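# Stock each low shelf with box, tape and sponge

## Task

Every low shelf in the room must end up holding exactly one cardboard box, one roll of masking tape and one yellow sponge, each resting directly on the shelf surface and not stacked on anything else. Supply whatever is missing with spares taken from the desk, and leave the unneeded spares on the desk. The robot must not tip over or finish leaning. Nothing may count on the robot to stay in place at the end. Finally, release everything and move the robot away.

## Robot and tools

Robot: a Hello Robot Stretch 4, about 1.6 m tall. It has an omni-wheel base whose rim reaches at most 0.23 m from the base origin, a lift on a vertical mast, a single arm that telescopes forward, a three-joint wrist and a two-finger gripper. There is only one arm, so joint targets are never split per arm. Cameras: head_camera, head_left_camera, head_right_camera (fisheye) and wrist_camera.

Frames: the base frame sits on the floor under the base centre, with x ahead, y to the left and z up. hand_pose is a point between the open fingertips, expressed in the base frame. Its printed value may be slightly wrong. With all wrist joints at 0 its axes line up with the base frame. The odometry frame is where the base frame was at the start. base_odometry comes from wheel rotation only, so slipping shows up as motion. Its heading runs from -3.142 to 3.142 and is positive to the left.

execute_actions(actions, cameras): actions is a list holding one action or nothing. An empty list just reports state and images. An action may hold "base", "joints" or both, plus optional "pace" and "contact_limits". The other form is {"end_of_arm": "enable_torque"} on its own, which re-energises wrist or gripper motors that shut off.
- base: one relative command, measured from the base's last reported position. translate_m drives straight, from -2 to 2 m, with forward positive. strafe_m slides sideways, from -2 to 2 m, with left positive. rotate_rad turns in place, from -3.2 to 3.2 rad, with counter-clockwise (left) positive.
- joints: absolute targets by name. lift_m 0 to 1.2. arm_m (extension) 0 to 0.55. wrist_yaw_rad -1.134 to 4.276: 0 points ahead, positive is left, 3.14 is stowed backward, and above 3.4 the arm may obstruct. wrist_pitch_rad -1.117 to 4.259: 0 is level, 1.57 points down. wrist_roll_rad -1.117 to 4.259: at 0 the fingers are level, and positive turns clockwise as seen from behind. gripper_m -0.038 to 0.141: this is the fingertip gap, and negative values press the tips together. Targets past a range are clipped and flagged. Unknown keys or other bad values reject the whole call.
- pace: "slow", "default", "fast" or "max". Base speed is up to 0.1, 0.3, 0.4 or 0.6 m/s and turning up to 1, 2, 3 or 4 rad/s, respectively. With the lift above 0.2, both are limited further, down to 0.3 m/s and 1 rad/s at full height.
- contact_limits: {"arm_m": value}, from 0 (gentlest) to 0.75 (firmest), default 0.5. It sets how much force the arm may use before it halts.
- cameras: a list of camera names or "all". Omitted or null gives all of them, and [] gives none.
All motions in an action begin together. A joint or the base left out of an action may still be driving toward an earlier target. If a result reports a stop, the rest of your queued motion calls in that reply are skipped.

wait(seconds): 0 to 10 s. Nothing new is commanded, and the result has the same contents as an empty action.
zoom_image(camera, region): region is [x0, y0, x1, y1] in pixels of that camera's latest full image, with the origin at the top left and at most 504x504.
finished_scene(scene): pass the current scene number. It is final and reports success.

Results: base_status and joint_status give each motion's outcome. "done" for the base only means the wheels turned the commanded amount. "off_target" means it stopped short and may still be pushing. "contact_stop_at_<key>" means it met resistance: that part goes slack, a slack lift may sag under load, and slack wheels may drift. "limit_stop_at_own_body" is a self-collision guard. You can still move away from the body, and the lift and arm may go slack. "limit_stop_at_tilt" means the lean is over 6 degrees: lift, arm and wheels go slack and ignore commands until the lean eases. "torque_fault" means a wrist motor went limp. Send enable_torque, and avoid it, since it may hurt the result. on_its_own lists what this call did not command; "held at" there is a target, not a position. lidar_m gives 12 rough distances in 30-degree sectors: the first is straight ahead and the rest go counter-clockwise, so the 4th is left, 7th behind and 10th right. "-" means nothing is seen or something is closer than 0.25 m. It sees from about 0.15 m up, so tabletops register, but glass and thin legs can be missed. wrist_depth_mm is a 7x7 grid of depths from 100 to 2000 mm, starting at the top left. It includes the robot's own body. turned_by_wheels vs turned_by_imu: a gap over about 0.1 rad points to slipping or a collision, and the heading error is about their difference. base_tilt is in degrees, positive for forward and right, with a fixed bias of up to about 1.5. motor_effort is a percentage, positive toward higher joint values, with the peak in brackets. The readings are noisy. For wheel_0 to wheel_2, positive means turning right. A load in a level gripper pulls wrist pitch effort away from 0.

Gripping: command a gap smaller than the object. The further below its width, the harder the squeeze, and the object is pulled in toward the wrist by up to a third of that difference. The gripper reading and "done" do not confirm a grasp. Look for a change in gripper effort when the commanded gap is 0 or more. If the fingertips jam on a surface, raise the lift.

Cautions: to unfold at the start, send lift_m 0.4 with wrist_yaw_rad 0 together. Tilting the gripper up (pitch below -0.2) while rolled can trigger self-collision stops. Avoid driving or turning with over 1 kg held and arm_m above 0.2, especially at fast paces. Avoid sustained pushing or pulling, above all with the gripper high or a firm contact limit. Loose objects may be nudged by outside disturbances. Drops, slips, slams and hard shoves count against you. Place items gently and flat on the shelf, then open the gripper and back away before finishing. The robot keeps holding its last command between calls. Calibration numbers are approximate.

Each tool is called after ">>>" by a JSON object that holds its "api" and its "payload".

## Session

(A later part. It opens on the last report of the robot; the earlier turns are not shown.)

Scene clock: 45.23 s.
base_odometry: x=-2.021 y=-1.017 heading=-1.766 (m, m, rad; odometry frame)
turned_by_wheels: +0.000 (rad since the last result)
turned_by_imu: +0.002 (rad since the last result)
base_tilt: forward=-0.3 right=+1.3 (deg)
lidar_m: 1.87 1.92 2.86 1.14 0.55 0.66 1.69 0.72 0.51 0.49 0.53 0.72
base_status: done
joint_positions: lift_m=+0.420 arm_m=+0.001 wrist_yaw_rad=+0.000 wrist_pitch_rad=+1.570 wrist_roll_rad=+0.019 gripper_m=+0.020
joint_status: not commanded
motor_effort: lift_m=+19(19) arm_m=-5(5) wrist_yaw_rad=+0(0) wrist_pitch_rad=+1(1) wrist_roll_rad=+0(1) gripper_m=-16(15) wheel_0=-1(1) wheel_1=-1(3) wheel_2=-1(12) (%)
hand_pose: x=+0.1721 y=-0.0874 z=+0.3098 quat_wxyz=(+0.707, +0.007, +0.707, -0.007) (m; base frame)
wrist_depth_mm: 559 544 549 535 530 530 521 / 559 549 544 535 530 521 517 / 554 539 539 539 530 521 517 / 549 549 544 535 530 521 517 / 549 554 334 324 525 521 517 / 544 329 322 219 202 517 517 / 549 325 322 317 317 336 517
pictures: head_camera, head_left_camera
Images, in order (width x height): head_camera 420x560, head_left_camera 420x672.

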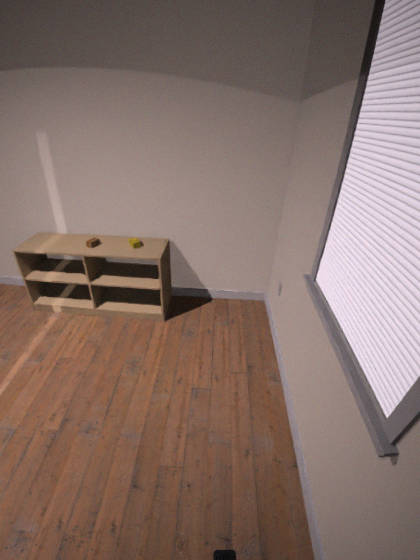

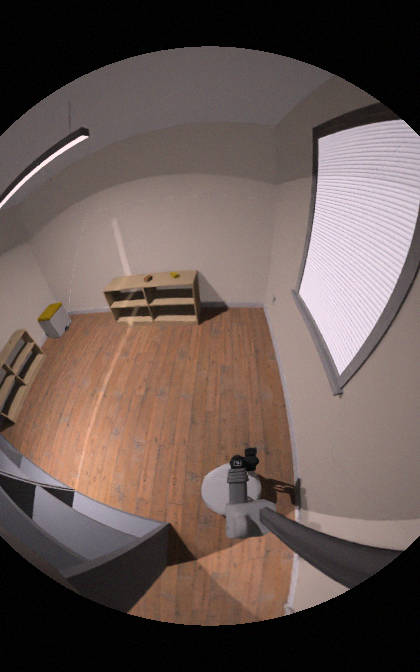

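>>> {"api": "execute_actions", "payload": {"actions": [{"base":{"rotate_rad":0.61},"pace":"fast"}], "cameras": ["head_camera"]}}

>>> {"api": "execute_actions", "payload": {"actions": [{"base":{"translate_m":1.72},"joints":{"lift_m":0.84,"arm_m":0.1},"pace":"max"}]}}

Scene clock: 46.83 s.
base_odometry: x=-2.020 y=-1.017 heading=-1.156 (m, m, rad; odometry frame)
turned_by_wheels: +0.610 (rad since the last result)
turned_by_imu: +0.626 (rad since the last result)
base_tilt: forward=-0.3 right=+1.3 (deg)
lidar_m: 2.00 2.82 0.88 0.53 0.73 1.35 0.65 0.51 0.50 0.56 0.81 1.85
base_status: done
joint_positions: lift_m=+0.420 arm_m=+0.001 wrist_yaw_rad=+0.000 wrist_pitch_rad=+1.570 wrist_roll_rad=+0.019 gripper_m=+0.020
joint_status: not commanded
motor_effort: lift_m=+19(19) arm_m=-5(5) wrist_yaw_rad=-1(0) wrist_pitch_rad=-1(1) wrist_roll_rad=+0(1) gripper_m=-17(16) wheel_0=+1(7) wheel_1=+0(8) wheel_2=+1(8) (%)
hand_pose: x=+0.1721 y=-0.0874 z=+0.3098 quat_wxyz=(+0.707, +0.007, +0.707, -0.007) (m; base frame)
wrist_depth_mm: 559 549 539 530 535 525 521 / 559 549 539 530 525 521 521 / 559 544 544 535 530 525 521 / 559 539 544 535 525 521 517 / 549 539 332 324 530 521 517 / 554 329 322 220 203 521 521 / 549 327 320 319 317 336 521
pictures: head_camera
Images, in order (width x height): head_camera 420x560.

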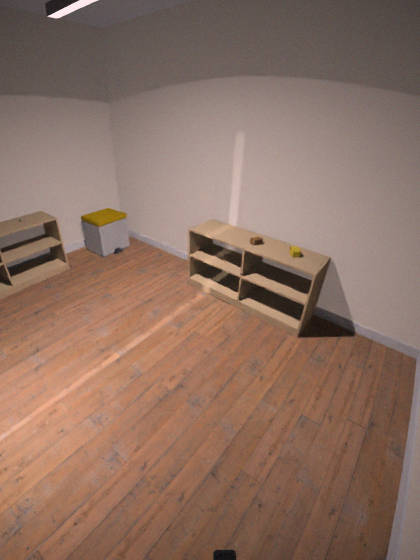

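Scene clock: 51.63 s.
base_odometry: x=-1.328 y=-2.591 heading=-1.156 (m, m, rad; odometry frame)
turned_by_wheels: +0.000 (rad since the last result)
turned_by_imu: +0.003 (rad since the last result)
base_tilt: forward=-0.3 right=+1.3 (deg)
lidar_m: 0.50 1.43 1.78 1.89 1.71 1.70 2.01 1.56 1.55 0.59 0.46 0.45
base_status: done
joint_positions: lift_m=+0.840 arm_m=+0.099 wrist_yaw_rad=+0.000 wrist_pitch_rad=+1.570 wrist_roll_rad=+0.019 gripper_m=+0.020
joint_status: all done
motor_effort: lift_m=+20(25) arm_m=+5(11) wrist_yaw_rad=+0(0) wrist_pitch_rad=+1(1) wrist_roll_rad=+0(0) gripper_m=-16(14) wheel_0=+0(7) wheel_1=-2(9) wheel_2=+0(15) (%)
hand_pose: x=+0.2702 y=-0.0874 z=+0.7297 quat_wxyz=(+0.707, +0.007, +0.707, -0.007) (m; base frame)
wrist_depth_mm: 976 976 878 615 342 338 332 / 991 976 960 878 603 338 334 / 991 976 960 960 878 597 336 / 991 960 946 960 931 699 591 / 976 960 960 768 946 931 854 / 991 960 750 220 203 917 917 / 991 976 741 723 931 917 917
pictures: head_camera, head_left_camera, head_right_camera, wrist_camera
camera_calibration (this result's frames):
wrist_camera: T_world_to_cam=[[-0.0496868, -0.997836, -0.0430712, -0.033191], [-0.998273, 0.0509691, -0.0292009, 0.363332], [0.031333, 0.041546, -0.998645, 0.951004], [0, 0, 0, 1]] pos_world=[0.331258, -0.0911483, 0.958896]
Images, in order (width x height): head_camera 420x560, head_left_camera 420x672, head_right_camera 420x672, wrist_camera 616x392.

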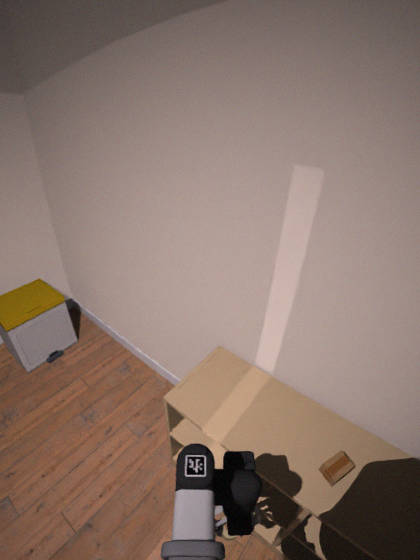

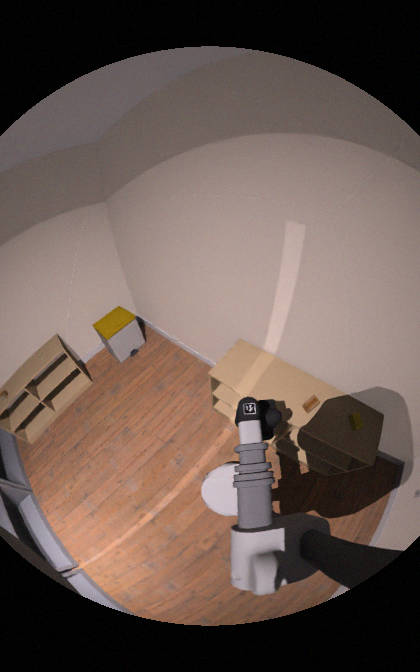

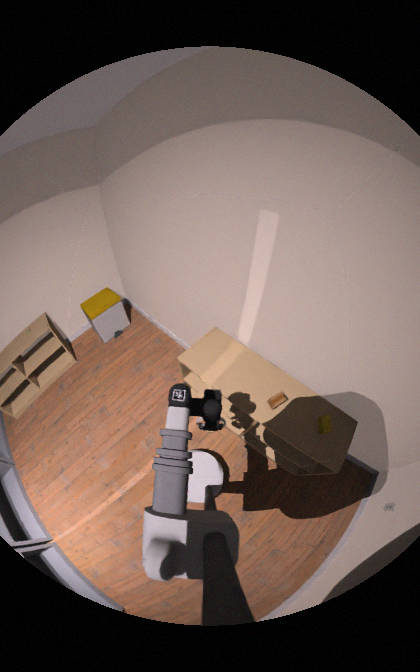

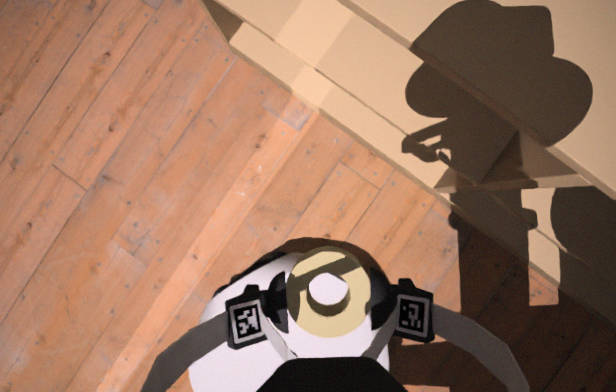

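>>> {"api": "execute_actions", "payload": {"actions": [{"joints":{"lift_m":0.775,"arm_m":0.53},"pace":"fast"}], "cameras": ["head_left_camera","wrist_camera"]}}

>>> {"api": "zoom_image", "payload": {"camera": "head_left_camera", "region": [0, 320, 110, 450]}}

Scene clock: 53.77 s.
base_odometry: x=-1.328 y=-2.591 heading=-1.156 (m, m, rad; odometry frame)
turned_by_wheels: +0.000 (rad since the last result)
turned_by_imu: +0.000 (rad since the last result)
base_tilt: forward=-0.2 right=+1.3 (deg)
lidar_m: 0.51 1.42 1.78 1.89 1.71 1.70 2.00 1.57 1.56 0.57 0.45 0.45
base_status: not commanded
joint_positions: lift_m=+0.775 arm_m=+0.529 wrist_yaw_rad=+0.000 wrist_pitch_rad=+1.570 wrist_roll_rad=+0.019 gripper_m=+0.020
joint_status: all done
motor_effort: lift_m=+17(18) arm_m=+5(5) wrist_yaw_rad=-1(1) wrist_pitch_rad=+0(1) wrist_roll_rad=+1(1) gripper_m=-17(16) wheel_0=+0(1) wheel_1=-2(2) wheel_2=-1(0) (%)
hand_pose: x=+0.7002 y=-0.0874 z=+0.6649 quat_wxyz=(+0.707, +0.006, +0.707, -0.006) (m; base frame)
wrist_depth_mm: 917 904 285 278 277 274 273 / 917 917 282 278 274 272 270 / 917 286 281 278 274 273 271 / 917 285 281 278 274 272 268 / 603 283 281 278 274 272 270 / 931 285 281 220 203 271 268 / 904 904 279 277 276 271 268
pictures: head_left_camera, wrist_camera
camera_calibration (this result's frames):
wrist_camera: T_world_to_cam=[[-0.0495384, -0.997843, -0.0430791, -0.0147157], [-0.998276, 0.0508273, -0.0293579, 0.79079], [0.0314842, 0.0415504, -0.99864, 0.87272], [0, 0, 0, 1]] pos_world=[0.761221, -0.0911396, 0.894115]
Images, in order (width x height): head_left_camera 420x672, wrist_camera 616x392.

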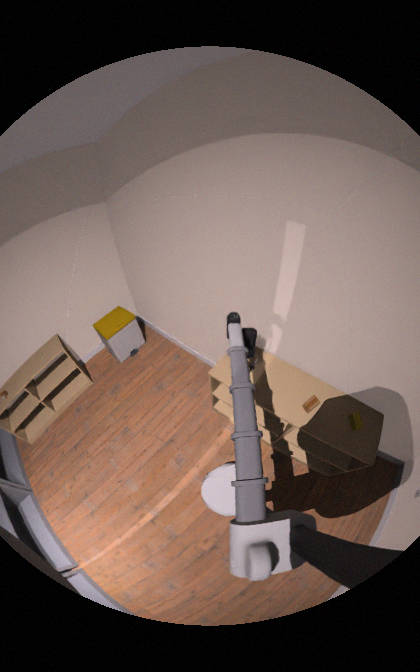

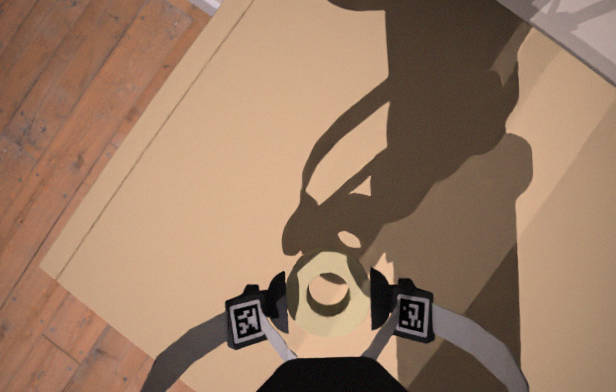

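Region (0, 320, 110, 450) of head_left_camera's 420x672 image, scaled by 3.877, with more detail than that image has; it fills the left 426 columns of this view, and the rest is white.

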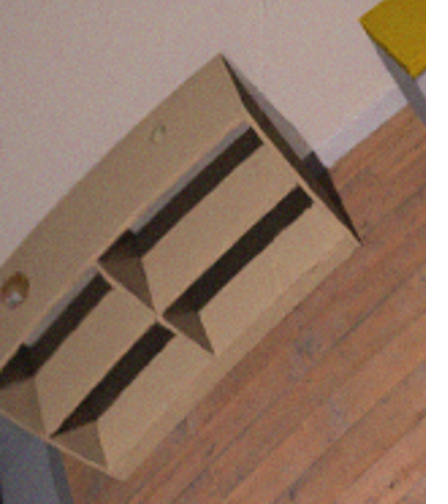

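Third shelf seems to lack the sponge. Place the tape.

>>> {"api": "execute_actions", "payload": {"actions": [{"joints":{"lift_m":0.749}}], "cameras": []}}

>>> {"api": "execute_actions", "payload": {"actions": [{"joints":{"gripper_m":0.075}}], "cameras": ["wrist_camera"]}}

>>> {"api": "execute_actions", "payload": {"actions": [{"joints":{"lift_m":0.79},"pace":"fast"}], "cameras": ["wrist_camera"]}}

Scene clock: 54.80 s.
base_odometry: x=-1.328 y=-2.591 heading=-1.156 (m, m, rad; odometry frame)
turned_by_wheels: +0.000 (rad since the last result)
turned_by_imu: +0.000 (rad since the last result)
base_tilt: forward=-0.2 right=+1.3 (deg)
lidar_m: 0.50 1.44 1.76 1.90 1.72 1.70 2.02 1.56 1.57 0.57 0.46 0.43
base_status: not commanded
joint_positions: lift_m=+0.749 arm_m=+0.529 wrist_yaw_rad=+0.000 wrist_pitch_rad=+1.570 wrist_roll_rad=+0.019 gripper_m=+0.020
joint_status: all done
motor_effort: lift_m=+17(16) arm_m=+5(6) wrist_yaw_rad=-1(1) wrist_pitch_rad=+1(1) wrist_roll_rad=+1(0) gripper_m=-19(16) wheel_0=+0(0) wheel_1=-2(2) wheel_2=-1(0) (%)
hand_pose: x=+0.7002 y=-0.0874 z=+0.6389 quat_wxyz=(+0.707, +0.006, +0.707, -0.006) (m; base frame)
wrist_depth_mm: 891 878 256 252 251 248 245 / 891 891 256 252 250 248 246 / 891 258 256 253 250 248 244 / 878 258 255 252 251 248 245 / 259 258 255 252 249 247 244 / 878 256 253 219 202 246 244 / 891 257 254 251 249 244 245
pictures: none
No camera images: the call's "cameras" was empty. Leave "cameras" out to get every camera's image.

Scene clock: 56.17 s.
base_odometry: x=-1.328 y=-2.591 heading=-1.156 (m, m, rad; odometry frame)
turned_by_wheels: +0.000 (rad since the last result)
turned_by_imu: +0.000 (rad since the last result)
base_tilt: forward=-0.2 right=+1.3 (deg)
lidar_m: 0.52 1.44 1.76 1.89 1.71 1.68 2.00 1.58 1.54 0.59 0.45 0.46
base_status: not commanded
joint_positions: lift_m=+0.749 arm_m=+0.529 wrist_yaw_rad=+0.000 wrist_pitch_rad=+1.570 wrist_roll_rad=+0.019 gripper_m=+0.075
joint_status: all done
motor_effort: lift_m=+17(17) arm_m=+6(6) wrist_yaw_rad=-1(1) wrist_pitch_rad=+1(1) wrist_roll_rad=+0(0) gripper_m=-3(15) wheel_0=+0(0) wheel_1=-1(2) wheel_2=+0(0) (%)
hand_pose: x=+0.7002 y=-0.0874 z=+0.6389 quat_wxyz=(+0.707, +0.006, +0.707, -0.006) (m; base frame)
wrist_depth_mm: 891 878 257 254 251 248 246 / 878 891 255 253 252 248 245 / 891 258 256 252 250 248 245 / 878 259 255 252 250 248 244 / 260 258 256 252 249 246 246 / 878 258 216 236 213 247 245 / 904 258 254 206 249 245 245
pictures: wrist_camera
camera_calibration (this result's frames):
wrist_camera: T_world_to_cam=[[-0.0495381, -0.997843, -0.0430791, -0.0158346], [-0.998276, 0.050827, -0.0293579, 0.790029], [0.0314842, 0.0415505, -0.99864, 0.846786], [0, 0, 0, 1]] pos_world=[0.761222, -0.0911395, 0.868146]
Images, in order (width x height): wrist_camera 616x392.

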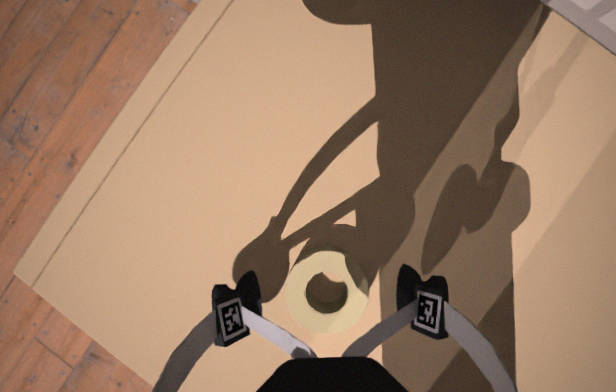

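Scene clock: 57.03 s.
base_odometry: x=-1.328 y=-2.591 heading=-1.156 (m, m, rad; odometry frame)
turned_by_wheels: +0.000 (rad since the last result)
turned_by_imu: +0.000 (rad since the last result)
base_tilt: forward=-0.2 right=+1.3 (deg)
lidar_m: 0.51 1.43 1.76 1.87 1.72 1.69 2.03 1.56 1.57 0.57 0.46 0.44
base_status: not commanded
joint_positions: lift_m=+0.790 arm_m=+0.529 wrist_yaw_rad=+0.000 wrist_pitch_rad=+1.570 wrist_roll_rad=+0.019 gripper_m=+0.075
joint_status: all done
motor_effort: lift_m=+22(23) arm_m=+6(5) wrist_yaw_rad=-1(2) wrist_pitch_rad=+1(1) wrist_roll_rad=+1(1) gripper_m=+1(5) wheel_0=+0(0) wheel_1=-1(1) wheel_2=+0(1) (%)
hand_pose: x=+0.7002 y=-0.0874 z=+0.6795 quat_wxyz=(+0.707, +0.006, +0.707, -0.006) (m; base frame)
wrist_depth_mm: 946 917 297 296 290 289 290 / 931 917 297 294 290 287 285 / 931 931 297 294 289 287 285 / 917 298 297 293 289 287 283 / 917 300 296 293 289 285 285 / 931 300 215 291 213 285 283 / 917 917 296 225 287 285 283
pictures: wrist_camera
camera_calibration (this result's frames):
wrist_camera: T_world_to_cam=[[-0.0495448, -0.997842, -0.0430791, -0.0140808], [-0.998276, 0.0508337, -0.0293579, 0.791222], [0.0314845, 0.0415502, -0.99864, 0.88733], [0, 0, 0, 1]] pos_world=[0.761223, -0.0911399, 0.908745]
Images, in order (width x height): wrist_camera 616x392.

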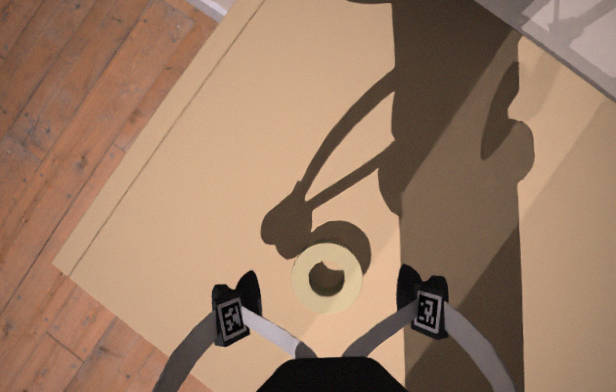

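>>> {"api": "execute_actions", "payload": {"actions": [{"base":{"translate_m":-1.76},"joints":{"arm_m":0.0},"pace":"max"}], "cameras": []}}

>>> {"api": "execute_actions", "payload": {"actions": [{"base":{"rotate_rad":0.92},"joints":{"lift_m":0.45},"pace":"max"}]}}

Scene clock: 63.50 s.
base_odometry: x=-2.036 y=-0.980 heading=-1.157 (m, m, rad; odometry frame)
turned_by_wheels: +0.000 (rad since the last result)
turned_by_imu: -0.004 (rad since the last result)
base_tilt: forward=-0.3 right=+1.3 (deg)
lidar_m: 2.00 2.86 0.81 0.54 0.77 1.29 0.62 0.48 0.49 0.53 0.78 1.91
base_status: done
joint_positions: lift_m=+0.790 arm_m=+0.001 wrist_yaw_rad=+0.000 wrist_pitch_rad=+1.570 wrist_roll_rad=+0.019 gripper_m=+0.075
joint_status: all done
motor_effort: lift_m=+20(22) arm_m=-5(7) wrist_yaw_rad=-1(1) wrist_pitch_rad=-1(1) wrist_roll_rad=+0(0) gripper_m=+0(3) wheel_0=-1(6) wheel_1=+1(7) wheel_2=-2(12) (%)
hand_pose: x=+0.1720 y=-0.0874 z=+0.6796 quat_wxyz=(+0.707, +0.007, +0.707, -0.007) (m; base frame)
wrist_depth_mm: 946 917 917 904 904 878 866 / 960 946 904 904 891 891 866 / 931 946 917 904 904 878 878 / 931 917 904 891 904 891 878 / 931 917 699 691 878 866 878 / 904 917 216 691 213 878 831 / 946 931 699 424 878 866 741
pictures: none
No camera images: the call's "cameras" was empty. Leave "cameras" out to get every camera's image.

Scene clock: 65.07 s.
base_odometry: x=-2.036 y=-0.980 heading=-0.237 (m, m, rad; odometry frame)
turned_by_wheels: +0.920 (rad since the last result)
turned_by_imu: +0.944 (rad since the last result)
base_tilt: forward=-0.3 right=+1.3 (deg)
lidar_m: 1.14 0.54 0.67 1.75 0.68 0.51 0.48 0.51 0.62 1.89 1.94 2.93
base_status: done
joint_positions: lift_m=+0.450 arm_m=+0.001 wrist_yaw_rad=+0.000 wrist_pitch_rad=+1.570 wrist_roll_rad=+0.019 gripper_m=+0.075
joint_status: all done
motor_effort: lift_m=+18(19) arm_m=-5(5) wrist_yaw_rad=+0(1) wrist_pitch_rad=+0(0) wrist_roll_rad=+1(0) gripper_m=-2(4) wheel_0=-1(8) wheel_1=-1(5) wheel_2=+1(8) (%)
hand_pose: x=+0.1721 y=-0.0874 z=+0.3398 quat_wxyz=(+0.707, +0.007, +0.707, -0.007) (m; base frame)
wrist_depth_mm: 549 580 574 569 564 559 554 / 591 580 569 569 564 549 549 / 585 580 564 569 559 554 549 / 585 574 569 564 559 554 554 / 580 574 357 351 554 549 544 / 580 359 215 349 213 549 549 / 585 357 349 254 347 549 544
pictures: head_camera, head_left_camera, head_right_camera, wrist_camera
camera_calibration (this result's frames):
wrist_camera: T_world_to_cam=[[-0.0496636, -0.997837, -0.0430706, -0.0548641], [-0.998275, 0.0509453, -0.0291884, 0.253968], [0.0313195, 0.0415467, -0.998646, 0.564736], [0, 0, 0, 1]] pos_world=[0.233118, -0.0911468, 0.569021]
Images, in order (width x height): head_camera 420x560, head_left_camera 420x672, head_right_camera 420x672, wrist_camera 616x392.

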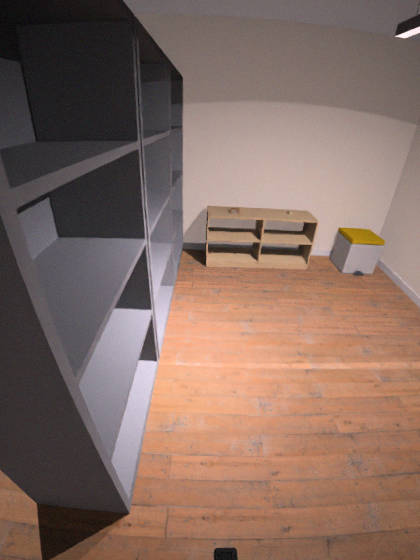

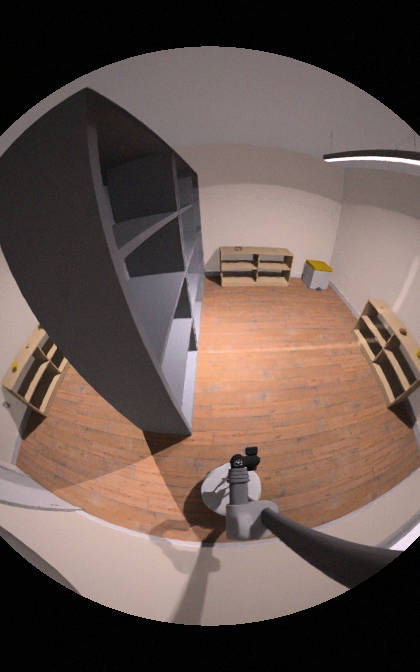

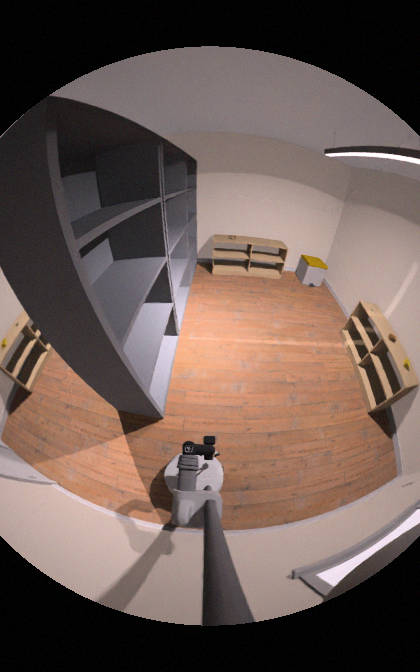

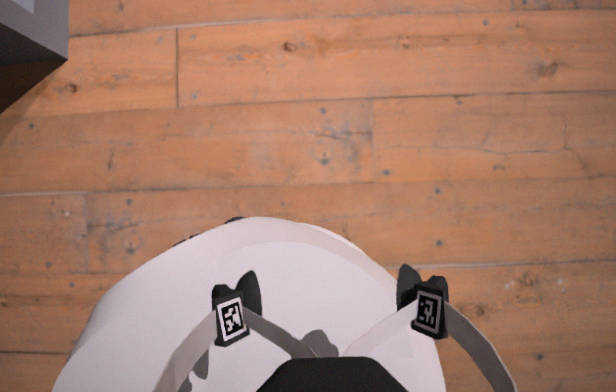

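>>> {"api": "zoom_image", "payload": {"camera": "head_camera", "region": [200, 195, 330, 235]}}

>>> {"api": "execute_actions", "payload": {"actions": [{"base":{"strafe_m":1.2},"joints":{"lift_m":0.4},"pace":"max"}], "cameras": ["head_camera"]}}

Region (200, 195, 330, 235) of head_camera's 420x560 image, scaled by 3.877, with more detail than that image has; it fills the top 155 rows of this view, and the rest is white.

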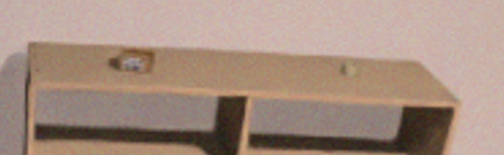

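Scene clock: 69.20 s.
base_odometry: x=-1.755 y=+0.187 heading=-0.236 (m, m, rad; odometry frame)
turned_by_wheels: +0.000 (rad since the last result)
turned_by_imu: +0.000 (rad since the last result)
base_tilt: forward=-0.3 right=+1.3 (deg)
lidar_m: 1.81 1.22 0.97 1.26 0.62 0.46 0.44 0.48 0.69 1.89 0.67 0.63
base_status: done
joint_positions: lift_m=+0.400 arm_m=+0.001 wrist_yaw_rad=+0.000 wrist_pitch_rad=+1.570 wrist_roll_rad=+0.019 gripper_m=+0.075
joint_status: all done
motor_effort: lift_m=+19(19) arm_m=-5(5) wrist_yaw_rad=+0(1) wrist_pitch_rad=-1(0) wrist_roll_rad=+0(0) gripper_m=-3(2) wheel_0=+0(10) wheel_1=+0(14) wheel_2=+1(2) (%)
hand_pose: x=+0.1720 y=-0.0874 z=+0.2897 quat_wxyz=(+0.707, +0.007, +0.707, -0.007) (m; base frame)
wrist_depth_mm: 535 525 521 521 512 504 500 / 530 530 521 521 508 504 500 / 530 530 517 517 512 504 500 / 530 525 521 512 508 504 500 / 530 530 312 312 508 508 496 / 535 309 215 298 213 500 500 / 317 306 301 229 297 504 496
pictures: head_camera
Images, in order (width x height): head_camera 420x560.

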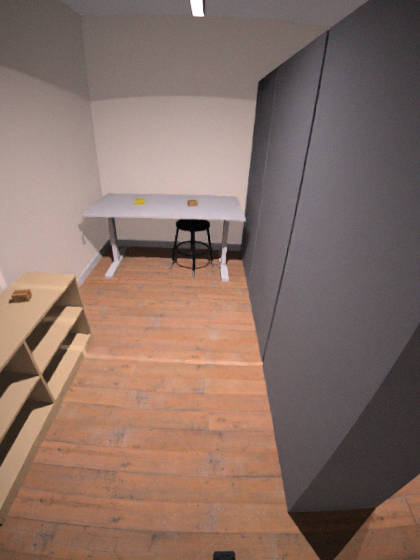

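>>> {"api": "execute_actions", "payload": {"actions": [{"base":{"rotate_rad":0.26},"pace":"max"}], "cameras": []}}

>>> {"api": "execute_actions", "payload": {"actions": [{"base":{"translate_m":2.0},"joints":{"lift_m":0.96,"gripper_m":0.12,"arm_m":0.15},"pace":"max"}], "cameras": ["head_camera","wrist_camera"]}}

Scene clock: 70.27 s.
base_odometry: x=-1.755 y=+0.187 heading=+0.024 (m, m, rad; odometry frame)
turned_by_wheels: +0.260 (rad since the last result)
turned_by_imu: +0.267 (rad since the last result)
base_tilt: forward=-0.2 right=+1.3 (deg)
lidar_m: 1.72 1.01 0.96 0.85 0.51 0.43 0.43 0.56 0.96 0.93 0.65 0.87
base_status: done
joint_positions: lift_m=+0.400 arm_m=+0.001 wrist_yaw_rad=+0.000 wrist_pitch_rad=+1.570 wrist_roll_rad=+0.019 gripper_m=+0.075
joint_status: not commanded
motor_effort: lift_m=+19(19) arm_m=-5(5) wrist_yaw_rad=+0(0) wrist_pitch_rad=+0(0) wrist_roll_rad=+0(0) gripper_m=+0(2) wheel_0=+1(10) wheel_1=+1(6) wheel_2=+0(9) (%)
hand_pose: x=+0.1720 y=-0.0874 z=+0.2897 quat_wxyz=(+0.707, +0.007, +0.707, -0.007) (m; base frame)
wrist_depth_mm: 535 530 525 521 512 508 500 / 535 525 521 512 500 508 500 / 539 530 521 512 508 500 500 / 535 525 521 512 508 508 500 / 535 530 312 315 504 504 500 / 530 307 216 300 213 504 500 / 319 306 301 229 297 500 496
pictures: none
No camera images: the call's "cameras" was empty. Leave "cameras" out to get every camera's image.

Scene clock: 75.53 s.
base_odometry: x=+0.244 y=+0.234 heading=+0.024 (m, m, rad; odometry frame)
turned_by_wheels: +0.000 (rad since the last result)
turned_by_imu: +0.005 (rad since the last result)
base_tilt: forward=-0.2 right=+1.3 (deg)
lidar_m: 0.50 0.59 0.72 0.69 0.47 0.67 2.38 1.14 0.97 0.98 0.59 0.52
base_status: done
joint_positions: lift_m=+0.960 arm_m=+0.149 wrist_yaw_rad=+0.000 wrist_pitch_rad=+1.570 wrist_roll_rad=+0.019 gripper_m=+0.120
joint_status: all done
motor_effort: lift_m=+20(25) arm_m=+5(8) wrist_yaw_rad=-1(1) wrist_pitch_rad=+0(0) wrist_roll_rad=+1(1) gripper_m=-1(0) wheel_0=-1(7) wheel_1=-1(7) wheel_2=+1(14) (%)
hand_pose: x=+0.3202 y=-0.0874 z=+0.8497 quat_wxyz=(+0.707, +0.007, +0.707, -0.007) (m; base frame)
wrist_depth_mm: 842 1008 359 355 353 349 347 / 917 1098 1098 1078 1042 349 343 / 960 1078 1098 1078 1042 1060 1042 / 1008 1078 1078 1098 1060 1042 1042 / 1025 1098 1078 1078 1042 1042 1042 / 1060 1098 216 854 1060 209 1042 / 1078 1098 866 153 1042 1060 1008
pictures: head_camera, wrist_camera
camera_calibration (this result's frames):
wrist_camera: T_world_to_cam=[[-0.0497021, -0.997835, -0.0430681, -0.0255382], [-0.998274, 0.0509816, -0.0291382, 0.416665], [0.0312707, 0.0415455, -0.998647, 1.06928], [0, 0, 0, 1]] pos_world=[0.381239, -0.091149, 1.07888]
Images, in order (width x height): head_camera 420x560, wrist_camera 616x392.

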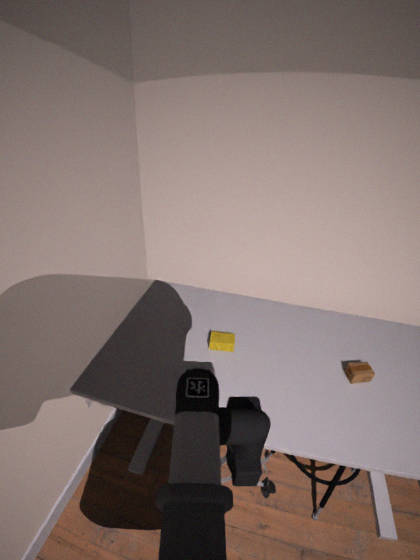

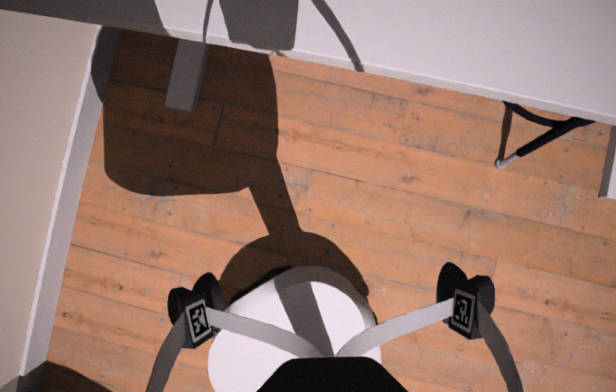

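>>> {"api": "execute_actions", "payload": {"actions": [{"base":{"translate_m":0.22},"joints":{"arm_m":0.51,"wrist_roll_rad":1.68,"gripper_m":0.11},"pace":"max"}], "cameras": ["head_camera","wrist_camera"]}}

Scene clock: 77.83 s.
base_odometry: x=+0.464 y=+0.239 heading=+0.024 (m, m, rad; odometry frame)
turned_by_wheels: +0.000 (rad since the last result)
turned_by_imu: +0.000 (rad since the last result)
base_tilt: forward=-0.2 right=+1.3 (deg)
lidar_m: 0.28 0.34 0.58 0.66 0.65 0.61 2.59 1.22 1.02 0.64 0.34 0.30
base_status: done
joint_positions: lift_m=+0.960 arm_m=+0.509 wrist_yaw_rad=+0.000 wrist_pitch_rad=+1.570 wrist_roll_rad=+1.679 gripper_m=+0.110
joint_status: all done
motor_effort: lift_m=+20(20) arm_m=+5(6) wrist_yaw_rad=-1(1) wrist_pitch_rad=+0(0) wrist_roll_rad=+3(6) gripper_m=-1(2) wheel_0=+1(4) wheel_1=+0(4) wheel_2=+1(10) (%)
hand_pose: x=+0.6803 y=-0.0874 z=+0.8497 quat_wxyz=(+0.472, +0.527, +0.472, -0.526) (m; base frame)
wrist_depth_mm: 366 364 357 355 353 351 347 / 364 359 357 357 351 345 347 / 362 362 357 353 351 345 345 / 364 359 355 353 351 345 345 / 366 359 357 309 351 349 343 / 362 357 215 309 347 215 342 / 359 355 351 162 347 343 343
pictures: head_camera, wrist_camera
camera_calibration (this result's frames):
wrist_camera: T_world_to_cam=[[-0.989312, 0.13901, -0.0440135, 0.731723], [0.14032, 0.989705, -0.0281999, 0.0828146], [0.0396403, -0.0340745, -0.998633, 1.04571], [0, 0, 0, 1]] pos_world=[0.67083, -0.148047, 1.07882]
Images, in order (width x height): head_camera 420x560, wrist_camera 616x392.

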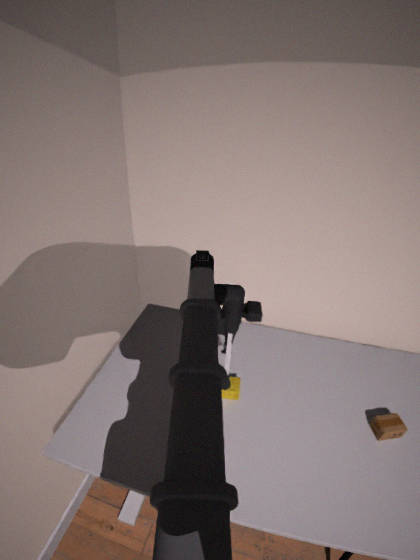

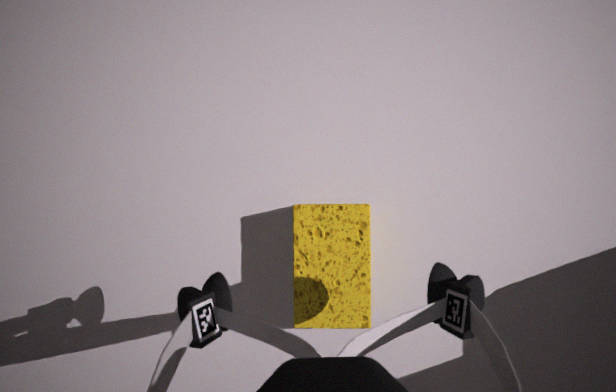

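>>> {"api": "execute_actions", "payload": {"actions": [{"joints":{"lift_m":0.863,"gripper_m":0.085,"wrist_roll_rad":1.72},"pace":"fast"}], "cameras": ["wrist_camera"]}}

>>> {"api": "execute_actions", "payload": {"actions": [{"joints":{"gripper_m":0.03}}], "cameras": ["wrist_camera"]}}

Scene clock: 79.20 s.
base_odometry: x=+0.464 y=+0.239 heading=+0.024 (m, m, rad; odometry frame)
turned_by_wheels: +0.000 (rad since the last result)
turned_by_imu: +0.000 (rad since the last result)
base_tilt: forward=-0.2 right=+1.3 (deg)
lidar_m: 0.28 0.34 0.60 0.65 0.64 0.61 2.60 1.21 1.01 0.64 0.36 0.30
base_status: not commanded
joint_positions: lift_m=+0.863 arm_m=+0.509 wrist_yaw_rad=+0.000 wrist_pitch_rad=+1.570 wrist_roll_rad=+1.719 gripper_m=+0.085
joint_status: all done
motor_effort: lift_m=+17(19) arm_m=+5(6) wrist_yaw_rad=-1(1) wrist_pitch_rad=+1(2) wrist_roll_rad=+2(3) gripper_m=-5(0) wheel_0=+0(1) wheel_1=+0(1) wheel_2=+1(1) (%)
hand_pose: x=+0.6803 y=-0.0874 z=+0.7529 quat_wxyz=(+0.462, +0.536, +0.461, -0.535) (m; base frame)
wrist_depth_mm: 266 264 262 258 257 255 253 / 266 264 260 258 256 253 252 / 266 262 260 259 256 253 252 / 264 260 259 258 254 252 250 / 264 262 258 211 253 253 250 / 263 259 216 212 208 251 251 / 262 260 256 164 252 250 249
pictures: wrist_camera
camera_calibration (this result's frames):
wrist_camera: T_world_to_cam=[[-0.982946, 0.178552, -0.0440072, 0.726582], [0.179875, 0.983286, -0.0281606, 0.0525884], [0.0382436, -0.0355961, -0.998634, 0.949906], [0, 0, 0, 1]] pos_world=[0.668404, -0.147629, 0.982064]
Images, in order (width x height): wrist_camera 616x392.

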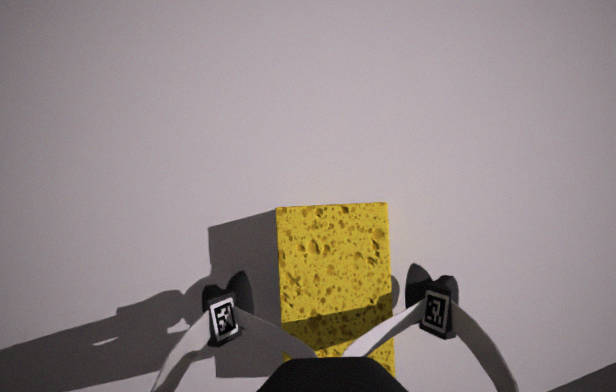

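Scene clock: 80.57 s.
base_odometry: x=+0.464 y=+0.239 heading=+0.024 (m, m, rad; odometry frame)
turned_by_wheels: +0.000 (rad since the last result)
turned_by_imu: +0.000 (rad since the last result)
base_tilt: forward=-0.2 right=+1.3 (deg)
lidar_m: 0.29 0.32 0.60 0.65 0.63 0.62 2.58 1.21 1.02 0.62 0.37 0.30
base_status: not commanded
joint_positions: lift_m=+0.863 arm_m=+0.509 wrist_yaw_rad=+0.000 wrist_pitch_rad=+1.570 wrist_roll_rad=+1.719 gripper_m=+0.030
joint_status: all done
motor_effort: lift_m=+17(17) arm_m=+6(6) wrist_yaw_rad=-1(1) wrist_pitch_rad=+0(1) wrist_roll_rad=+2(2) gripper_m=-11(21) wheel_0=+0(1) wheel_1=+0(1) wheel_2=+1(1) (%)
hand_pose: x=+0.6803 y=-0.0874 z=+0.7529 quat_wxyz=(+0.462, +0.536, +0.461, -0.535) (m; base frame)
wrist_depth_mm: 266 265 262 258 257 254 252 / 266 264 259 257 256 253 251 / 264 263 262 256 255 253 252 / 265 263 258 257 254 253 251 / 262 260 259 202 254 250 249 / 262 258 211 202 201 252 250 / 262 259 256 200 252 250 250
pictures: wrist_camera
camera_calibration (this result's frames):
wrist_camera: T_world_to_cam=[[-0.982946, 0.178553, -0.0440071, 0.726582], [0.179875, 0.983286, -0.0281606, 0.0525883], [0.0382435, -0.0355961, -0.998634, 0.949906], [0, 0, 0, 1]] pos_world=[0.668404, -0.147629, 0.982064]
Images, in order (width x height): wrist_camera 616x392.

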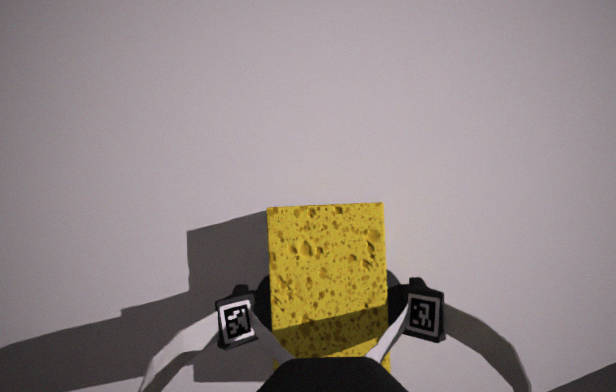

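>>> {"api": "execute_actions", "payload": {"actions": [{"base":{"translate_m":-0.25},"joints":{"lift_m":0.88,"arm_m":0.02},"pace":"max"}], "cameras": []}}

>>> {"api": "execute_actions", "payload": {"actions": [{"base":{"translate_m":-1.96},"joints":{"lift_m":0.42},"pace":"max"}], "cameras": ["wrist_camera"]}}

>>> {"api": "execute_actions", "payload": {"actions": [{"base":{"rotate_rad":-0.27},"pace":"max"}], "cameras": ["head_right_camera"]}}

Scene clock: 83.03 s.
base_odometry: x=+0.214 y=+0.233 heading=+0.024 (m, m, rad; odometry frame)
turned_by_wheels: +0.000 (rad since the last result)
turned_by_imu: -0.001 (rad since the last result)
base_tilt: forward=-0.2 right=+1.3 (deg)
lidar_m: 0.53 0.63 0.72 0.64 0.45 0.71 2.34 1.11 0.97 0.97 0.64 0.50
base_status: done
joint_positions: lift_m=+0.880 arm_m=+0.021 wrist_yaw_rad=+0.000 wrist_pitch_rad=+1.570 wrist_roll_rad=+1.720 gripper_m=+0.030
joint_status: all done
motor_effort: lift_m=+20(22) arm_m=-5(3) wrist_yaw_rad=+0(1) wrist_pitch_rad=-1(1) wrist_roll_rad=+1(2) gripper_m=-17(15) wheel_0=+0(7) wheel_1=+0(6) wheel_2=-2(10) (%)
hand_pose: x=+0.1920 y=-0.0874 z=+0.7696 quat_wxyz=(+0.461, +0.536, +0.461, -0.536) (m; base frame)
wrist_depth_mm: 1025 1025 1042 1008 991 991 991 / 1025 1025 1025 1025 991 976 960 / 1025 1008 1008 1008 976 976 976 / 1025 1008 1008 991 768 768 415 / 1025 991 1008 202 768 768 960 / 1008 1008 211 202 200 768 960 / 1025 1008 976 200 768 976 960
pictures: none
No camera images: the call's "cameras" was empty. Leave "cameras" out to get every camera's image.

Scene clock: 89.47 s.
base_odometry: x=-1.745 y=+0.187 heading=+0.023 (m, m, rad; odometry frame)
turned_by_wheels: +0.000 (rad since the last result)
turned_by_imu: -0.005 (rad since the last result)
base_tilt: forward=-0.2 right=+1.3 (deg)
lidar_m: 1.73 1.01 0.95 0.83 0.52 0.45 0.47 0.56 1.03 0.90 0.63 0.91
base_status: done
joint_positions: lift_m=+0.420 arm_m=+0.021 wrist_yaw_rad=+0.000 wrist_pitch_rad=+1.570 wrist_roll_rad=+1.720 gripper_m=+0.030
joint_status: all done
motor_effort: lift_m=+18(18) arm_m=-5(5) wrist_yaw_rad=+0(1) wrist_pitch_rad=+0(1) wrist_roll_rad=+1(1) gripper_m=-12(14) wheel_0=-1(7) wheel_1=+0(4) wheel_2=-1(11) (%)
hand_pose: x=+0.1921 y=-0.0874 z=+0.3098 quat_wxyz=(+0.462, +0.536, +0.461, -0.536) (m; base frame)
wrist_depth_mm: 559 549 549 535 539 535 525 / 549 549 544 535 535 530 525 / 549 549 535 539 530 317 317 / 549 544 544 530 320 315 314 / 549 549 539 202 317 314 312 / 549 544 211 202 200 312 310 / 549 549 535 200 315 312 309
pictures: wrist_camera
camera_calibration (this result's frames):
wrist_camera: T_world_to_cam=[[-0.982869, 0.179014, -0.0438388, 0.227237], [0.180332, 0.983202, -0.0281912, 0.127831], [0.0380558, -0.0356138, -0.998641, 0.52614], [0, 0, 0, 1]] pos_world=[0.180269, -0.147624, 0.53899]
Images, in order (width x height): wrist_camera 616x392.

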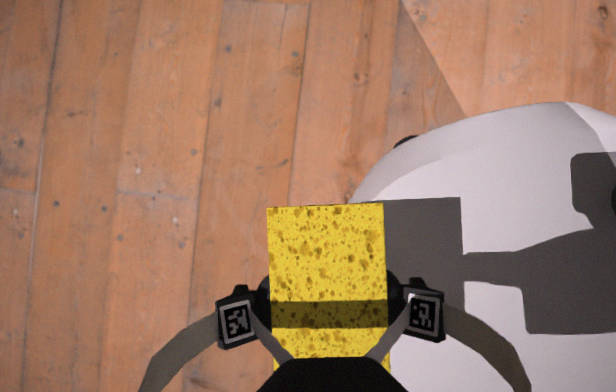

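Scene clock: 90.33 s.
base_odometry: x=-1.745 y=+0.187 heading=-0.247 (m, m, rad; odometry frame)
turned_by_wheels: -0.270 (rad since the last result)
turned_by_imu: -0.277 (rad since the last result)
base_tilt: forward=-0.2 right=+1.3 (deg)
lidar_m: 1.72 1.23 0.93 1.28 0.65 0.46 0.45 0.50 0.66 1.85 0.64 0.62
base_status: done
joint_positions: lift_m=+0.420 arm_m=+0.021 wrist_yaw_rad=+0.000 wrist_pitch_rad=+1.570 wrist_roll_rad=+1.720 gripper_m=+0.030
joint_status: not commanded
motor_effort: lift_m=+18(18) arm_m=-5(5) wrist_yaw_rad=-1(1) wrist_pitch_rad=+0(0) wrist_roll_rad=+2(2) gripper_m=-16(15) wheel_0=+2(10) wheel_1=+0(8) wheel_2=-2(8) (%)
hand_pose: x=+0.1921 y=-0.0874 z=+0.3098 quat_wxyz=(+0.462, +0.536, +0.461, -0.536) (m; base frame)
wrist_depth_mm: 517 549 544 535 535 530 525 / 554 549 539 544 535 530 525 / 549 549 539 535 530 322 317 / 544 544 539 530 319 317 312 / 544 544 539 203 315 314 310 / 549 544 211 202 200 312 310 / 549 539 544 200 314 312 310
pictures: head_right_camera
Images, in order (width x height): head_right_camera 420x672.

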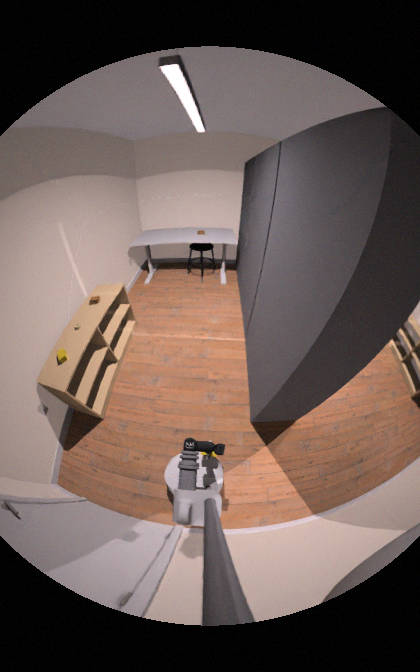

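>>> {"api": "execute_actions", "payload": {"actions": [{"base":{"strafe_m":-1.72},"pace":"max"}], "cameras": ["head_camera"]}}

>>> {"api": "execute_actions", "payload": {"actions": [{"base":{"translate_m":2.0},"joints":{"lift_m":0.79,"arm_m":0.2},"pace":"max"}], "cameras": ["head_camera"]}}

Scene clock: 95.13 s.
base_odometry: x=-2.165 y=-1.481 heading=-0.247 (m, m, rad; odometry frame)
turned_by_wheels: +0.000 (rad since the last result)
turned_by_imu: +0.002 (rad since the last result)
base_tilt: forward=-0.2 right=+1.3 (deg)
lidar_m: 2.81 1.19 0.93 1.84 0.70 0.49 0.44 0.46 0.66 1.57 1.36 1.95
base_status: done
joint_positions: lift_m=+0.420 arm_m=+0.021 wrist_yaw_rad=+0.000 wrist_pitch_rad=+1.570 wrist_roll_rad=+1.720 gripper_m=+0.030
joint_status: not commanded
motor_effort: lift_m=+19(20) arm_m=-5(5) wrist_yaw_rad=+0(1) wrist_pitch_rad=+1(1) wrist_roll_rad=+2(2) gripper_m=-15(15) wheel_0=-1(10) wheel_1=+0(14) wheel_2=+0(2) (%)
hand_pose: x=+0.1921 y=-0.0874 z=+0.3097 quat_wxyz=(+0.462, +0.536, +0.461, -0.536) (m; base frame)
wrist_depth_mm: 559 549 549 544 535 525 530 / 559 549 544 544 539 530 525 / 554 549 544 539 530 320 314 / 554 544 544 535 320 315 314 / 549 549 539 203 315 314 310 / 549 544 211 202 201 310 310 / 544 544 535 200 312 312 309
pictures: head_camera
Images, in order (width x height): head_camera 420x560.

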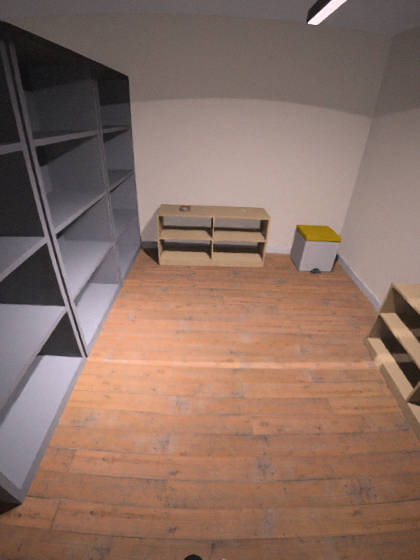

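Scene clock: 100.43 s.
base_odometry: x=-0.225 y=-1.969 heading=-0.247 (m, m, rad; odometry frame)
turned_by_wheels: +0.000 (rad since the last result)
turned_by_imu: +0.005 (rad since the last result)
base_tilt: forward=-0.2 right=+1.3 (deg)
lidar_m: 0.79 0.83 0.84 0.78 0.84 1.17 2.50 1.92 1.41 1.58 1.36 0.83
base_status: done
joint_positions: lift_m=+0.790 arm_m=+0.199 wrist_yaw_rad=+0.000 wrist_pitch_rad=+1.570 wrist_roll_rad=+1.720 gripper_m=+0.030
joint_status: all done
motor_effort: lift_m=+20(25) arm_m=+6(9) wrist_yaw_rad=+0(1) wrist_pitch_rad=+0(0) wrist_roll_rad=+2(2) gripper_m=-18(19) wheel_0=+0(10) wheel_1=-1(5) wheel_2=+1(14) (%)
hand_pose: x=+0.3702 y=-0.0874 z=+0.6796 quat_wxyz=(+0.462, +0.536, +0.461, -0.536) (m; base frame)
wrist_depth_mm: 842 931 917 917 891 891 891 / 854 917 931 917 904 904 878 / 842 917 904 904 904 891 891 / 842 904 917 904 904 668 683 / 668 878 904 202 691 676 668 / 580 842 211 202 200 668 668 / 574 842 904 200 891 878 866
pictures: head_camera
Images, in order (width x height): head_camera 420x560.

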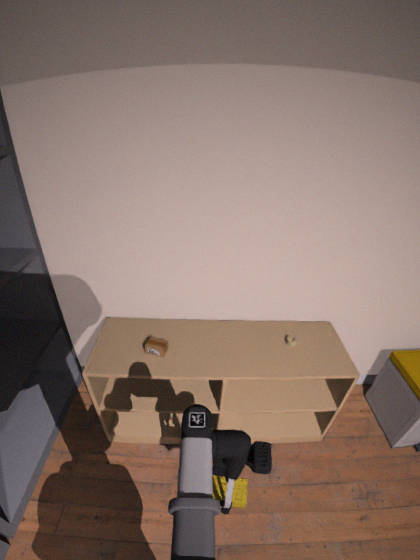

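>>> {"api": "execute_actions", "payload": {"actions": [{"base":{"translate_m":0.27},"joints":{"arm_m":0.51,"lift_m":0.8},"pace":"max"}], "cameras": ["head_camera","wrist_camera"]}}

Scene clock: 102.67 s.
base_odometry: x=+0.037 y=-2.035 heading=-0.247 (m, m, rad; odometry frame)
turned_by_wheels: +0.000 (rad since the last result)
turned_by_imu: +0.000 (rad since the last result)
base_tilt: forward=-0.2 right=+1.3 (deg)
lidar_m: 0.50 0.56 0.83 0.79 0.83 1.17 2.77 1.97 1.53 1.75 0.76 0.57
base_status: done
joint_positions: lift_m=+0.800 arm_m=+0.509 wrist_yaw_rad=+0.000 wrist_pitch_rad=+1.570 wrist_roll_rad=+1.720 gripper_m=+0.030
joint_status: all done
motor_effort: lift_m=+20(23) arm_m=+5(6) wrist_yaw_rad=-1(1) wrist_pitch_rad=+1(1) wrist_roll_rad=+2(2) gripper_m=-14(19) wheel_0=-1(4) wheel_1=-1(3) wheel_2=+1(11) (%)
hand_pose: x=+0.6803 y=-0.0874 z=+0.6897 quat_wxyz=(+0.462, +0.536, +0.461, -0.535) (m; base frame)
wrist_depth_mm: 317 312 310 307 304 904 891 / 315 312 309 304 301 878 904 / 314 312 307 304 300 917 891 / 314 307 309 303 300 300 768 / 314 307 306 202 301 297 798 / 343 307 211 202 200 296 891 / 342 306 303 201 297 296 891
pictures: head_camera, wrist_camera
camera_calibration (this result's frames):
wrist_camera: T_world_to_cam=[[-0.982903, 0.178777, -0.0440494, 0.723875], [0.180101, 0.983245, -0.0281525, 0.0506334], [0.0382783, -0.0356046, -0.998633, 0.886702], [0, 0, 0, 1]] pos_world=[0.668438, -0.147627, 0.918801]
Images, in order (width x height): head_camera 420x560, wrist_camera 616x392.

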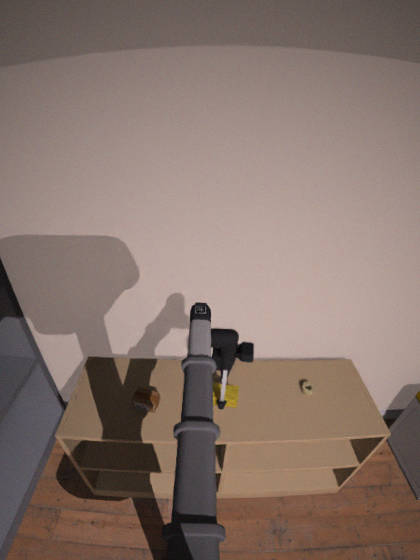

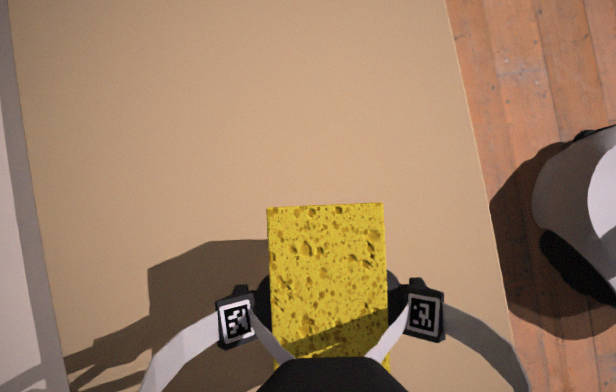

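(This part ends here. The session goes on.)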